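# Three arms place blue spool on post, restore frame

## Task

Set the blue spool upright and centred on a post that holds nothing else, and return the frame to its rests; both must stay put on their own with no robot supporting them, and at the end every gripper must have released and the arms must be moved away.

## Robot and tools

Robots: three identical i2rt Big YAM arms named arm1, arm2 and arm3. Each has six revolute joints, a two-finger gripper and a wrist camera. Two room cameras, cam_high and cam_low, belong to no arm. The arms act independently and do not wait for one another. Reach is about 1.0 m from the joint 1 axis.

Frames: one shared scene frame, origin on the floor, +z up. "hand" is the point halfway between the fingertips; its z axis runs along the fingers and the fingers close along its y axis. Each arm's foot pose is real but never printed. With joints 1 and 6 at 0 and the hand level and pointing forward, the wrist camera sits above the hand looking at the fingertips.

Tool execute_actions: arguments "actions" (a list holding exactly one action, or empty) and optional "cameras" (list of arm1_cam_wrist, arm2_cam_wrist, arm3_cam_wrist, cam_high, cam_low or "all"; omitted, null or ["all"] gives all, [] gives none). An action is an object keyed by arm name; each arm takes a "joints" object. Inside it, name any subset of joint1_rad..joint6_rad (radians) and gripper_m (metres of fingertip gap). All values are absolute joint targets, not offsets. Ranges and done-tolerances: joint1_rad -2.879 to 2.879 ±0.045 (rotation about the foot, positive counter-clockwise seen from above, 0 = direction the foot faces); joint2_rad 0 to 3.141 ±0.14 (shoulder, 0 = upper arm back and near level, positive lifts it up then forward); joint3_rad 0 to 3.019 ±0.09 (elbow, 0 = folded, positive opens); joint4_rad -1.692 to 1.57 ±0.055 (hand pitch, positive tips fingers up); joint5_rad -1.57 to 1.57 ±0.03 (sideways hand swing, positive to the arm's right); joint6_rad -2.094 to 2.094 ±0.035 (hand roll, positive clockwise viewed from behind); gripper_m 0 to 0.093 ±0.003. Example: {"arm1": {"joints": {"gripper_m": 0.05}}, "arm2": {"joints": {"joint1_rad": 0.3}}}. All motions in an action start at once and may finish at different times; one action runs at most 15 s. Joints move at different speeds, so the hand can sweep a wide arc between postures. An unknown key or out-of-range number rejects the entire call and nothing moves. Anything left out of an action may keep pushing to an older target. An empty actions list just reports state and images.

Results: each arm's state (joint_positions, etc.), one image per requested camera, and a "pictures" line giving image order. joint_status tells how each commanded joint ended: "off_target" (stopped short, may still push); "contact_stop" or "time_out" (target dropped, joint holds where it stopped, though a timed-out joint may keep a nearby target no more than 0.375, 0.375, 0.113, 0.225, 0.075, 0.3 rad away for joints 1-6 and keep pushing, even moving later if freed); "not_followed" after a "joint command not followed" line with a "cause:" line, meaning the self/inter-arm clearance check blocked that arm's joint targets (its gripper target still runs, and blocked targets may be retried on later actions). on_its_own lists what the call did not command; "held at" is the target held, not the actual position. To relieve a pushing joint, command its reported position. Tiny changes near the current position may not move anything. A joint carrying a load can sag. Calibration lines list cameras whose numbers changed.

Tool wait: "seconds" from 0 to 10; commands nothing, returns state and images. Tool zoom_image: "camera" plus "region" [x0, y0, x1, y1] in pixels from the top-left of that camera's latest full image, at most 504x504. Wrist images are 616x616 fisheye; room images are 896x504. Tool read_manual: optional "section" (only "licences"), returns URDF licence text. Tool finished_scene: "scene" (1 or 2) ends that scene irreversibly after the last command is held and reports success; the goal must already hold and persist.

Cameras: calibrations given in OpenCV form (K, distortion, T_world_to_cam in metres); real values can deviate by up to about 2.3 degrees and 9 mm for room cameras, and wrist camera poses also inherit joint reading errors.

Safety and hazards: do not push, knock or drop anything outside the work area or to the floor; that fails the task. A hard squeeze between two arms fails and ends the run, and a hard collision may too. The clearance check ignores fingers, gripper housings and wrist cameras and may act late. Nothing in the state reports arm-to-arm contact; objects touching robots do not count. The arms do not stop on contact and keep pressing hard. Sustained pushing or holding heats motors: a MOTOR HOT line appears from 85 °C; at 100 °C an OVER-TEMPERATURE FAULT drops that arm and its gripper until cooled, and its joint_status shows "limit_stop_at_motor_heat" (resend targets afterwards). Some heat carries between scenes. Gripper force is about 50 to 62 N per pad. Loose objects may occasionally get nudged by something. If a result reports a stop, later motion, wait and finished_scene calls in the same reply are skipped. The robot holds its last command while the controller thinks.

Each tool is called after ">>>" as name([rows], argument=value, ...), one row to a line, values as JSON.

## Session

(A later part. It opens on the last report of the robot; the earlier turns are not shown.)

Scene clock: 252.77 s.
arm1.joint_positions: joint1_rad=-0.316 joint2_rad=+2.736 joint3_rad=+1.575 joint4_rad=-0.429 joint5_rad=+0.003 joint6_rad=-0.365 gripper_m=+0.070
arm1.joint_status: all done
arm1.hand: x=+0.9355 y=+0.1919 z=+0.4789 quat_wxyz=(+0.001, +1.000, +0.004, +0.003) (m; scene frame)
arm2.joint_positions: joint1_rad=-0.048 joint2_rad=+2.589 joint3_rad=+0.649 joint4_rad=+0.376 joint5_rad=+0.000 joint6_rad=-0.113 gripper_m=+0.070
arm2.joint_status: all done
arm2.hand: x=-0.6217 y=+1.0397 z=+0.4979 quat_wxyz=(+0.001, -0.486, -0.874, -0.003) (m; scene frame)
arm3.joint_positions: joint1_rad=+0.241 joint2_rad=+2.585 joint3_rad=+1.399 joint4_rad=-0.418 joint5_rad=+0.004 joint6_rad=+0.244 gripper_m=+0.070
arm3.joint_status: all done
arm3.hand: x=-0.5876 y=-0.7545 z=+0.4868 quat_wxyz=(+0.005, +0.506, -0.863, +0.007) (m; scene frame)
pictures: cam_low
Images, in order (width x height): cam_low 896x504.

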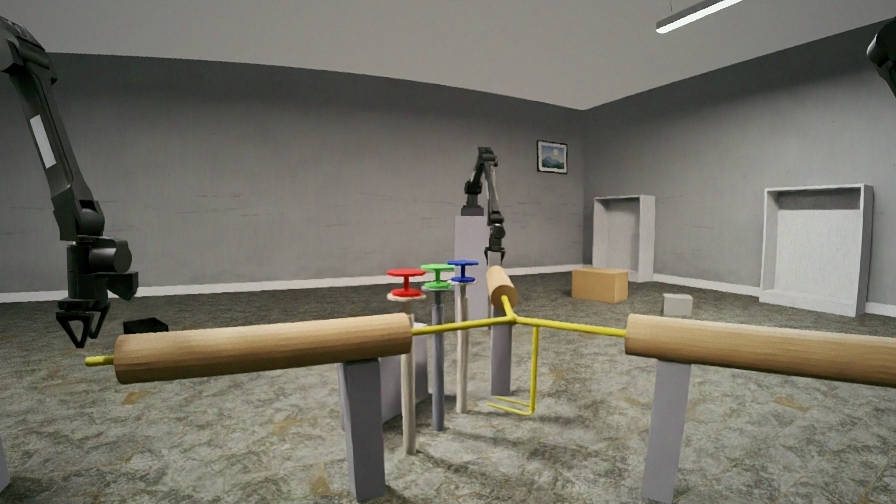

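>>> execute_actions([
  {"arm1":{"joints":{"joint2_rad":2.0,"joint3_rad":1.1,"joint4_rad":-0.7}},"arm2":{"joints":{"joint2_rad":1.9,"joint3_rad":0.42,"joint4_rad":-0.1}},"arm3":{"joints":{"joint2_rad":1.9,"joint3_rad":1.0,"joint4_rad":-0.7}}},
], cameras=["cam_low","cam_high"])

>>> zoom_image(camera="cam_high", region=[370, 200, 520, 310])

Scene clock: 256.73 s.
arm1.joint_positions: joint1_rad=-0.316 joint2_rad=+1.996 joint3_rad=+1.105 joint4_rad=-0.687 joint5_rad=+0.003 joint6_rad=-0.365 gripper_m=+0.070
arm1.joint_status: all done
arm1.hand: x=+1.0011 y=+0.1683 z=+0.7610 quat_wxyz=(-0.001, +1.000, +0.004, -0.003) (m; scene frame)
arm2.joint_positions: joint1_rad=-0.048 joint2_rad=+1.903 joint3_rad=+0.421 joint4_rad=-0.092 joint5_rad=+0.000 joint6_rad=-0.113 gripper_m=+0.070
arm2.joint_status: all done
arm2.hand: x=-0.6218 y=+1.0386 z=+0.6684 quat_wxyz=(+0.005, -0.486, -0.874, -0.006) (m; scene frame)
arm3.joint_positions: joint1_rad=+0.241 joint2_rad=+1.885 joint3_rad=+1.003 joint4_rad=-0.694 joint5_rad=+0.004 joint6_rad=+0.244 gripper_m=+0.070
arm3.joint_status: all done
arm3.hand: x=-0.6069 y=-0.8260 z=+0.7412 quat_wxyz=(-0.005, +0.506, -0.863, -0.003) (m; scene frame)
pictures: cam_high, cam_low
Images, in order (width x height): cam_high 896x504, cam_low 896x504.

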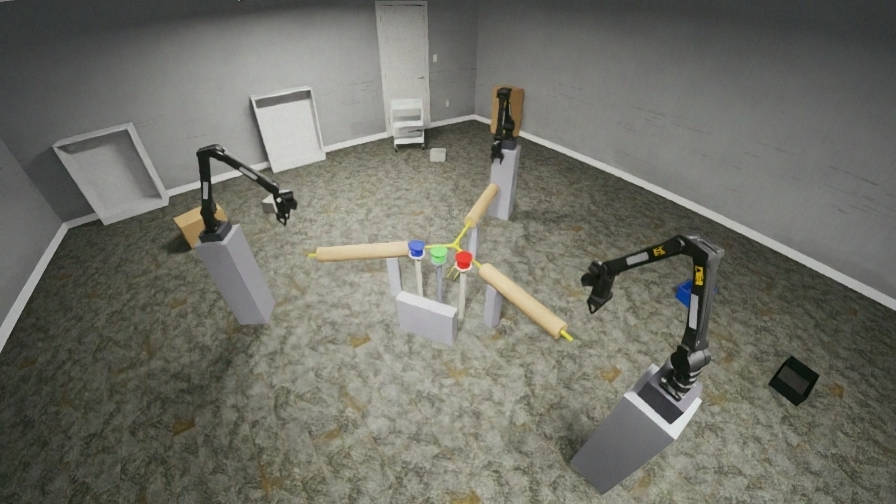

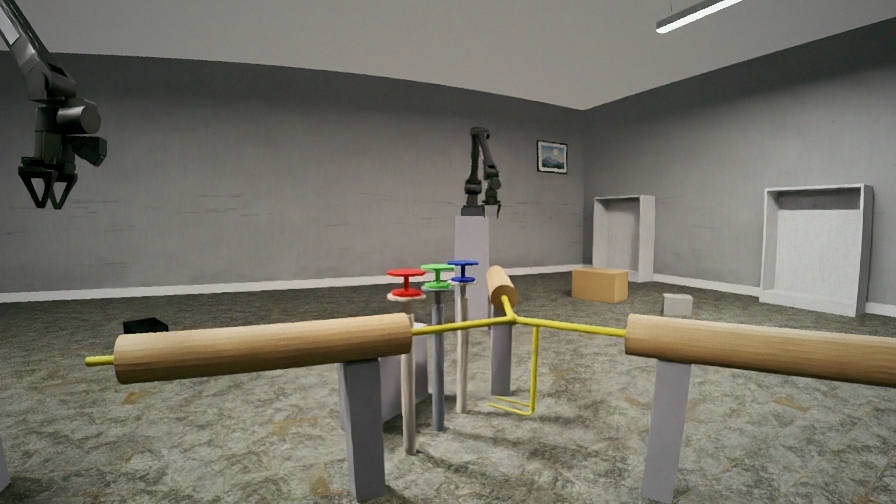

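Region (370, 200, 520, 310) of cam_high's 896x504 image, scaled by 3.360, with more detail than that image has; it fills the top 370 rows of this view, and the rest is white.

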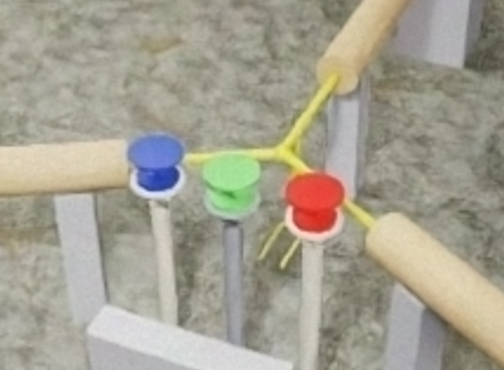

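>>> execute_actions(actions=[])

Scene clock: 262.30 s.
arm1.joint_positions: joint1_rad=-0.316 joint2_rad=+1.996 joint3_rad=+1.105 joint4_rad=-0.687 joint5_rad=+0.003 joint6_rad=-0.365 gripper_m=+0.070
arm1.joint_status: all done
arm1.hand: x=+1.0011 y=+0.1683 z=+0.7610 quat_wxyz=(-0.001, +1.000, +0.004, -0.003) (m; scene frame)
arm2.joint_positions: joint1_rad=-0.048 joint2_rad=+1.903 joint3_rad=+0.421 joint4_rad=-0.092 joint5_rad=+0.000 joint6_rad=-0.113 gripper_m=+0.070
arm2.joint_status: all done
arm2.hand: x=-0.6218 y=+1.0386 z=+0.6684 quat_wxyz=(+0.005, -0.486, -0.874, -0.006) (m; scene frame)
arm3.joint_positions: joint1_rad=+0.241 joint2_rad=+1.885 joint3_rad=+1.003 joint4_rad=-0.694 joint5_rad=+0.004 joint6_rad=+0.244 gripper_m=+0.070
arm3.joint_status: all done
arm3.hand: x=-0.6069 y=-0.8260 z=+0.7412 quat_wxyz=(-0.005, +0.506, -0.863, -0.003) (m; scene frame)
pictures: arm1_cam_wrist, arm2_cam_wrist, arm3_cam_wrist, cam_high, cam_low
camera_calibration (this result's frames):
arm1_cam_wrist: T_world_to_cam=[[-0.0108949, 0.999926, 0.00545376, -0.163708], [0.803113, 0.00550089, 0.595801, -1.25553], [0.595727, 0.0108712, -0.803114, 0.133658], [0, 0, 0, 1]] pos_world=[0.926924, 0.16915, 0.856281]
arm2_cam_wrist: T_world_to_cam=[[-0.850144, -0.526139, -0.0208041, 0.0327164], [-0.434895, 0.679339, 0.591071, -1.36577], [-0.296852, 0.511543, -0.806351, -0.0579282], [0, 0, 0, 1]] pos_world=[-0.583348, 0.974665, 0.761236]
arm3_cam_wrist: T_world_to_cam=[[0.873493, -0.486836, -0.000331173, 0.128406], [-0.401493, -0.720753, 0.565084, -1.24872], [-0.275342, -0.493464, -0.825034, 0.158579], [0, 0, 0, 1]] pos_world=[-0.569851, -0.759253, 0.836507]
Images, in order (width x height): arm1_cam_wrist 616x616, arm2_cam_wrist 616x616, arm3_cam_wrist 616x616, cam_high 896x504, cam_low 896x504.

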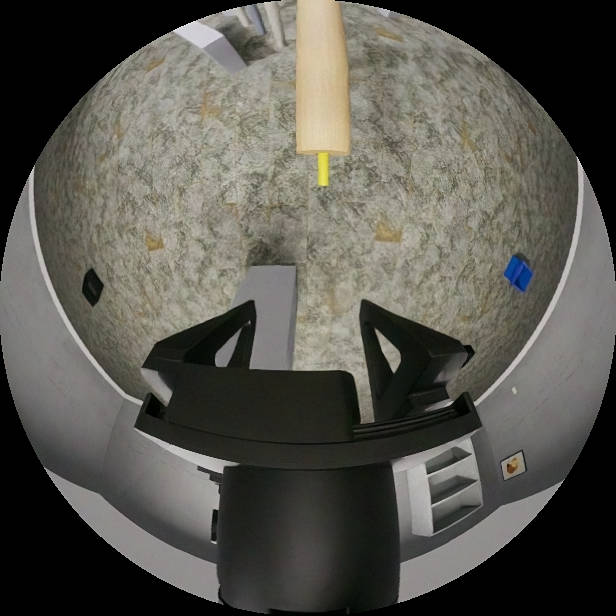

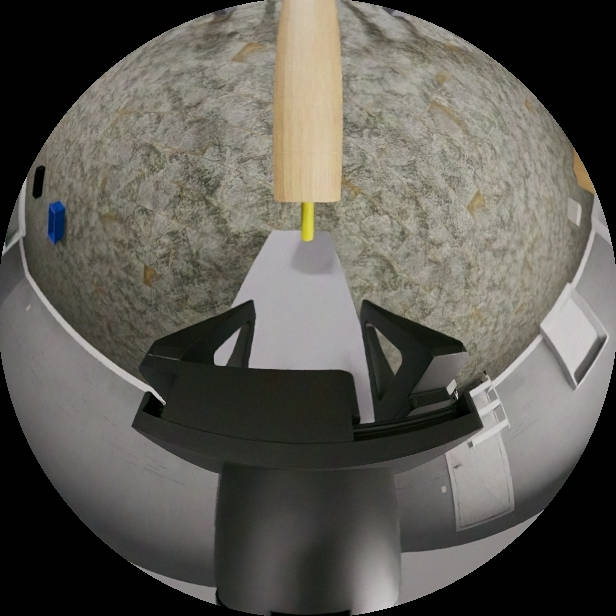

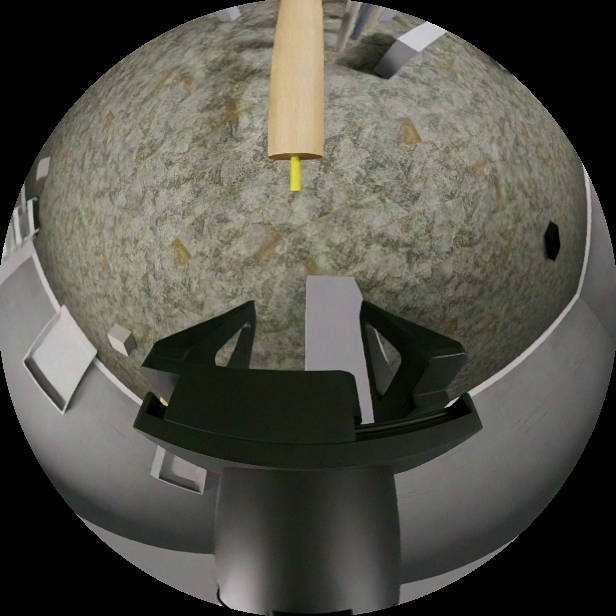

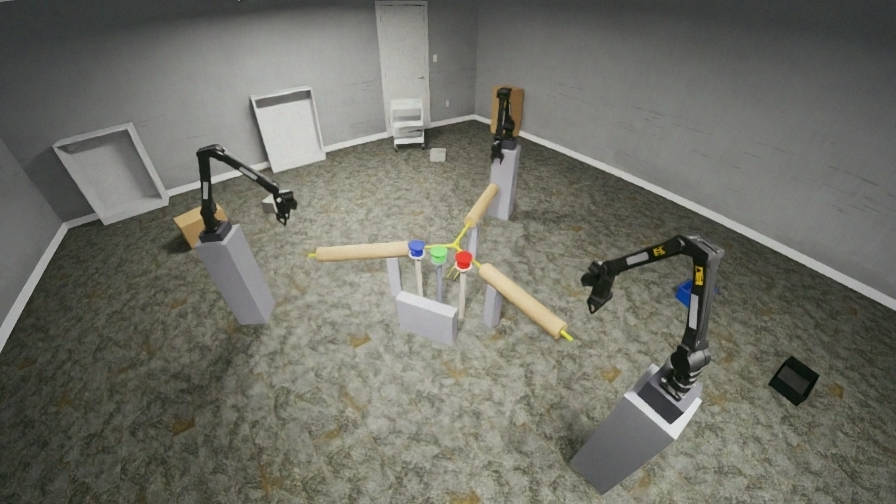

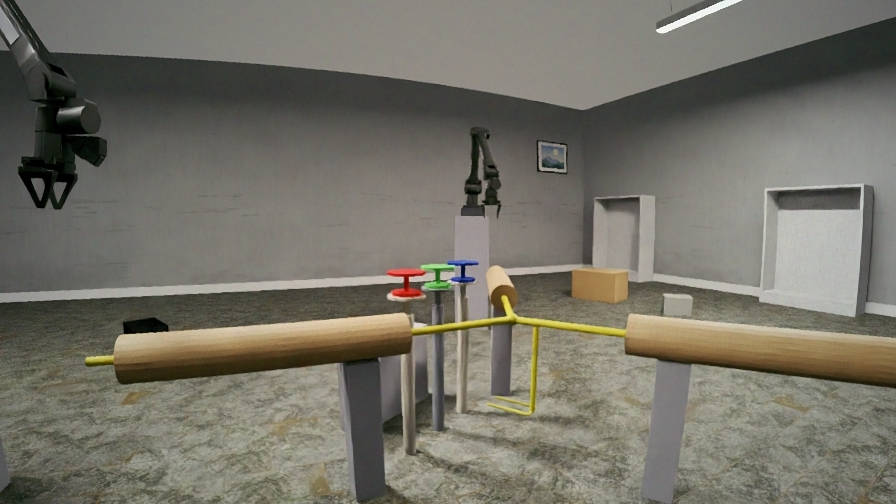

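>>> finished_scene(scene=1)

The scene is finished: the task was done.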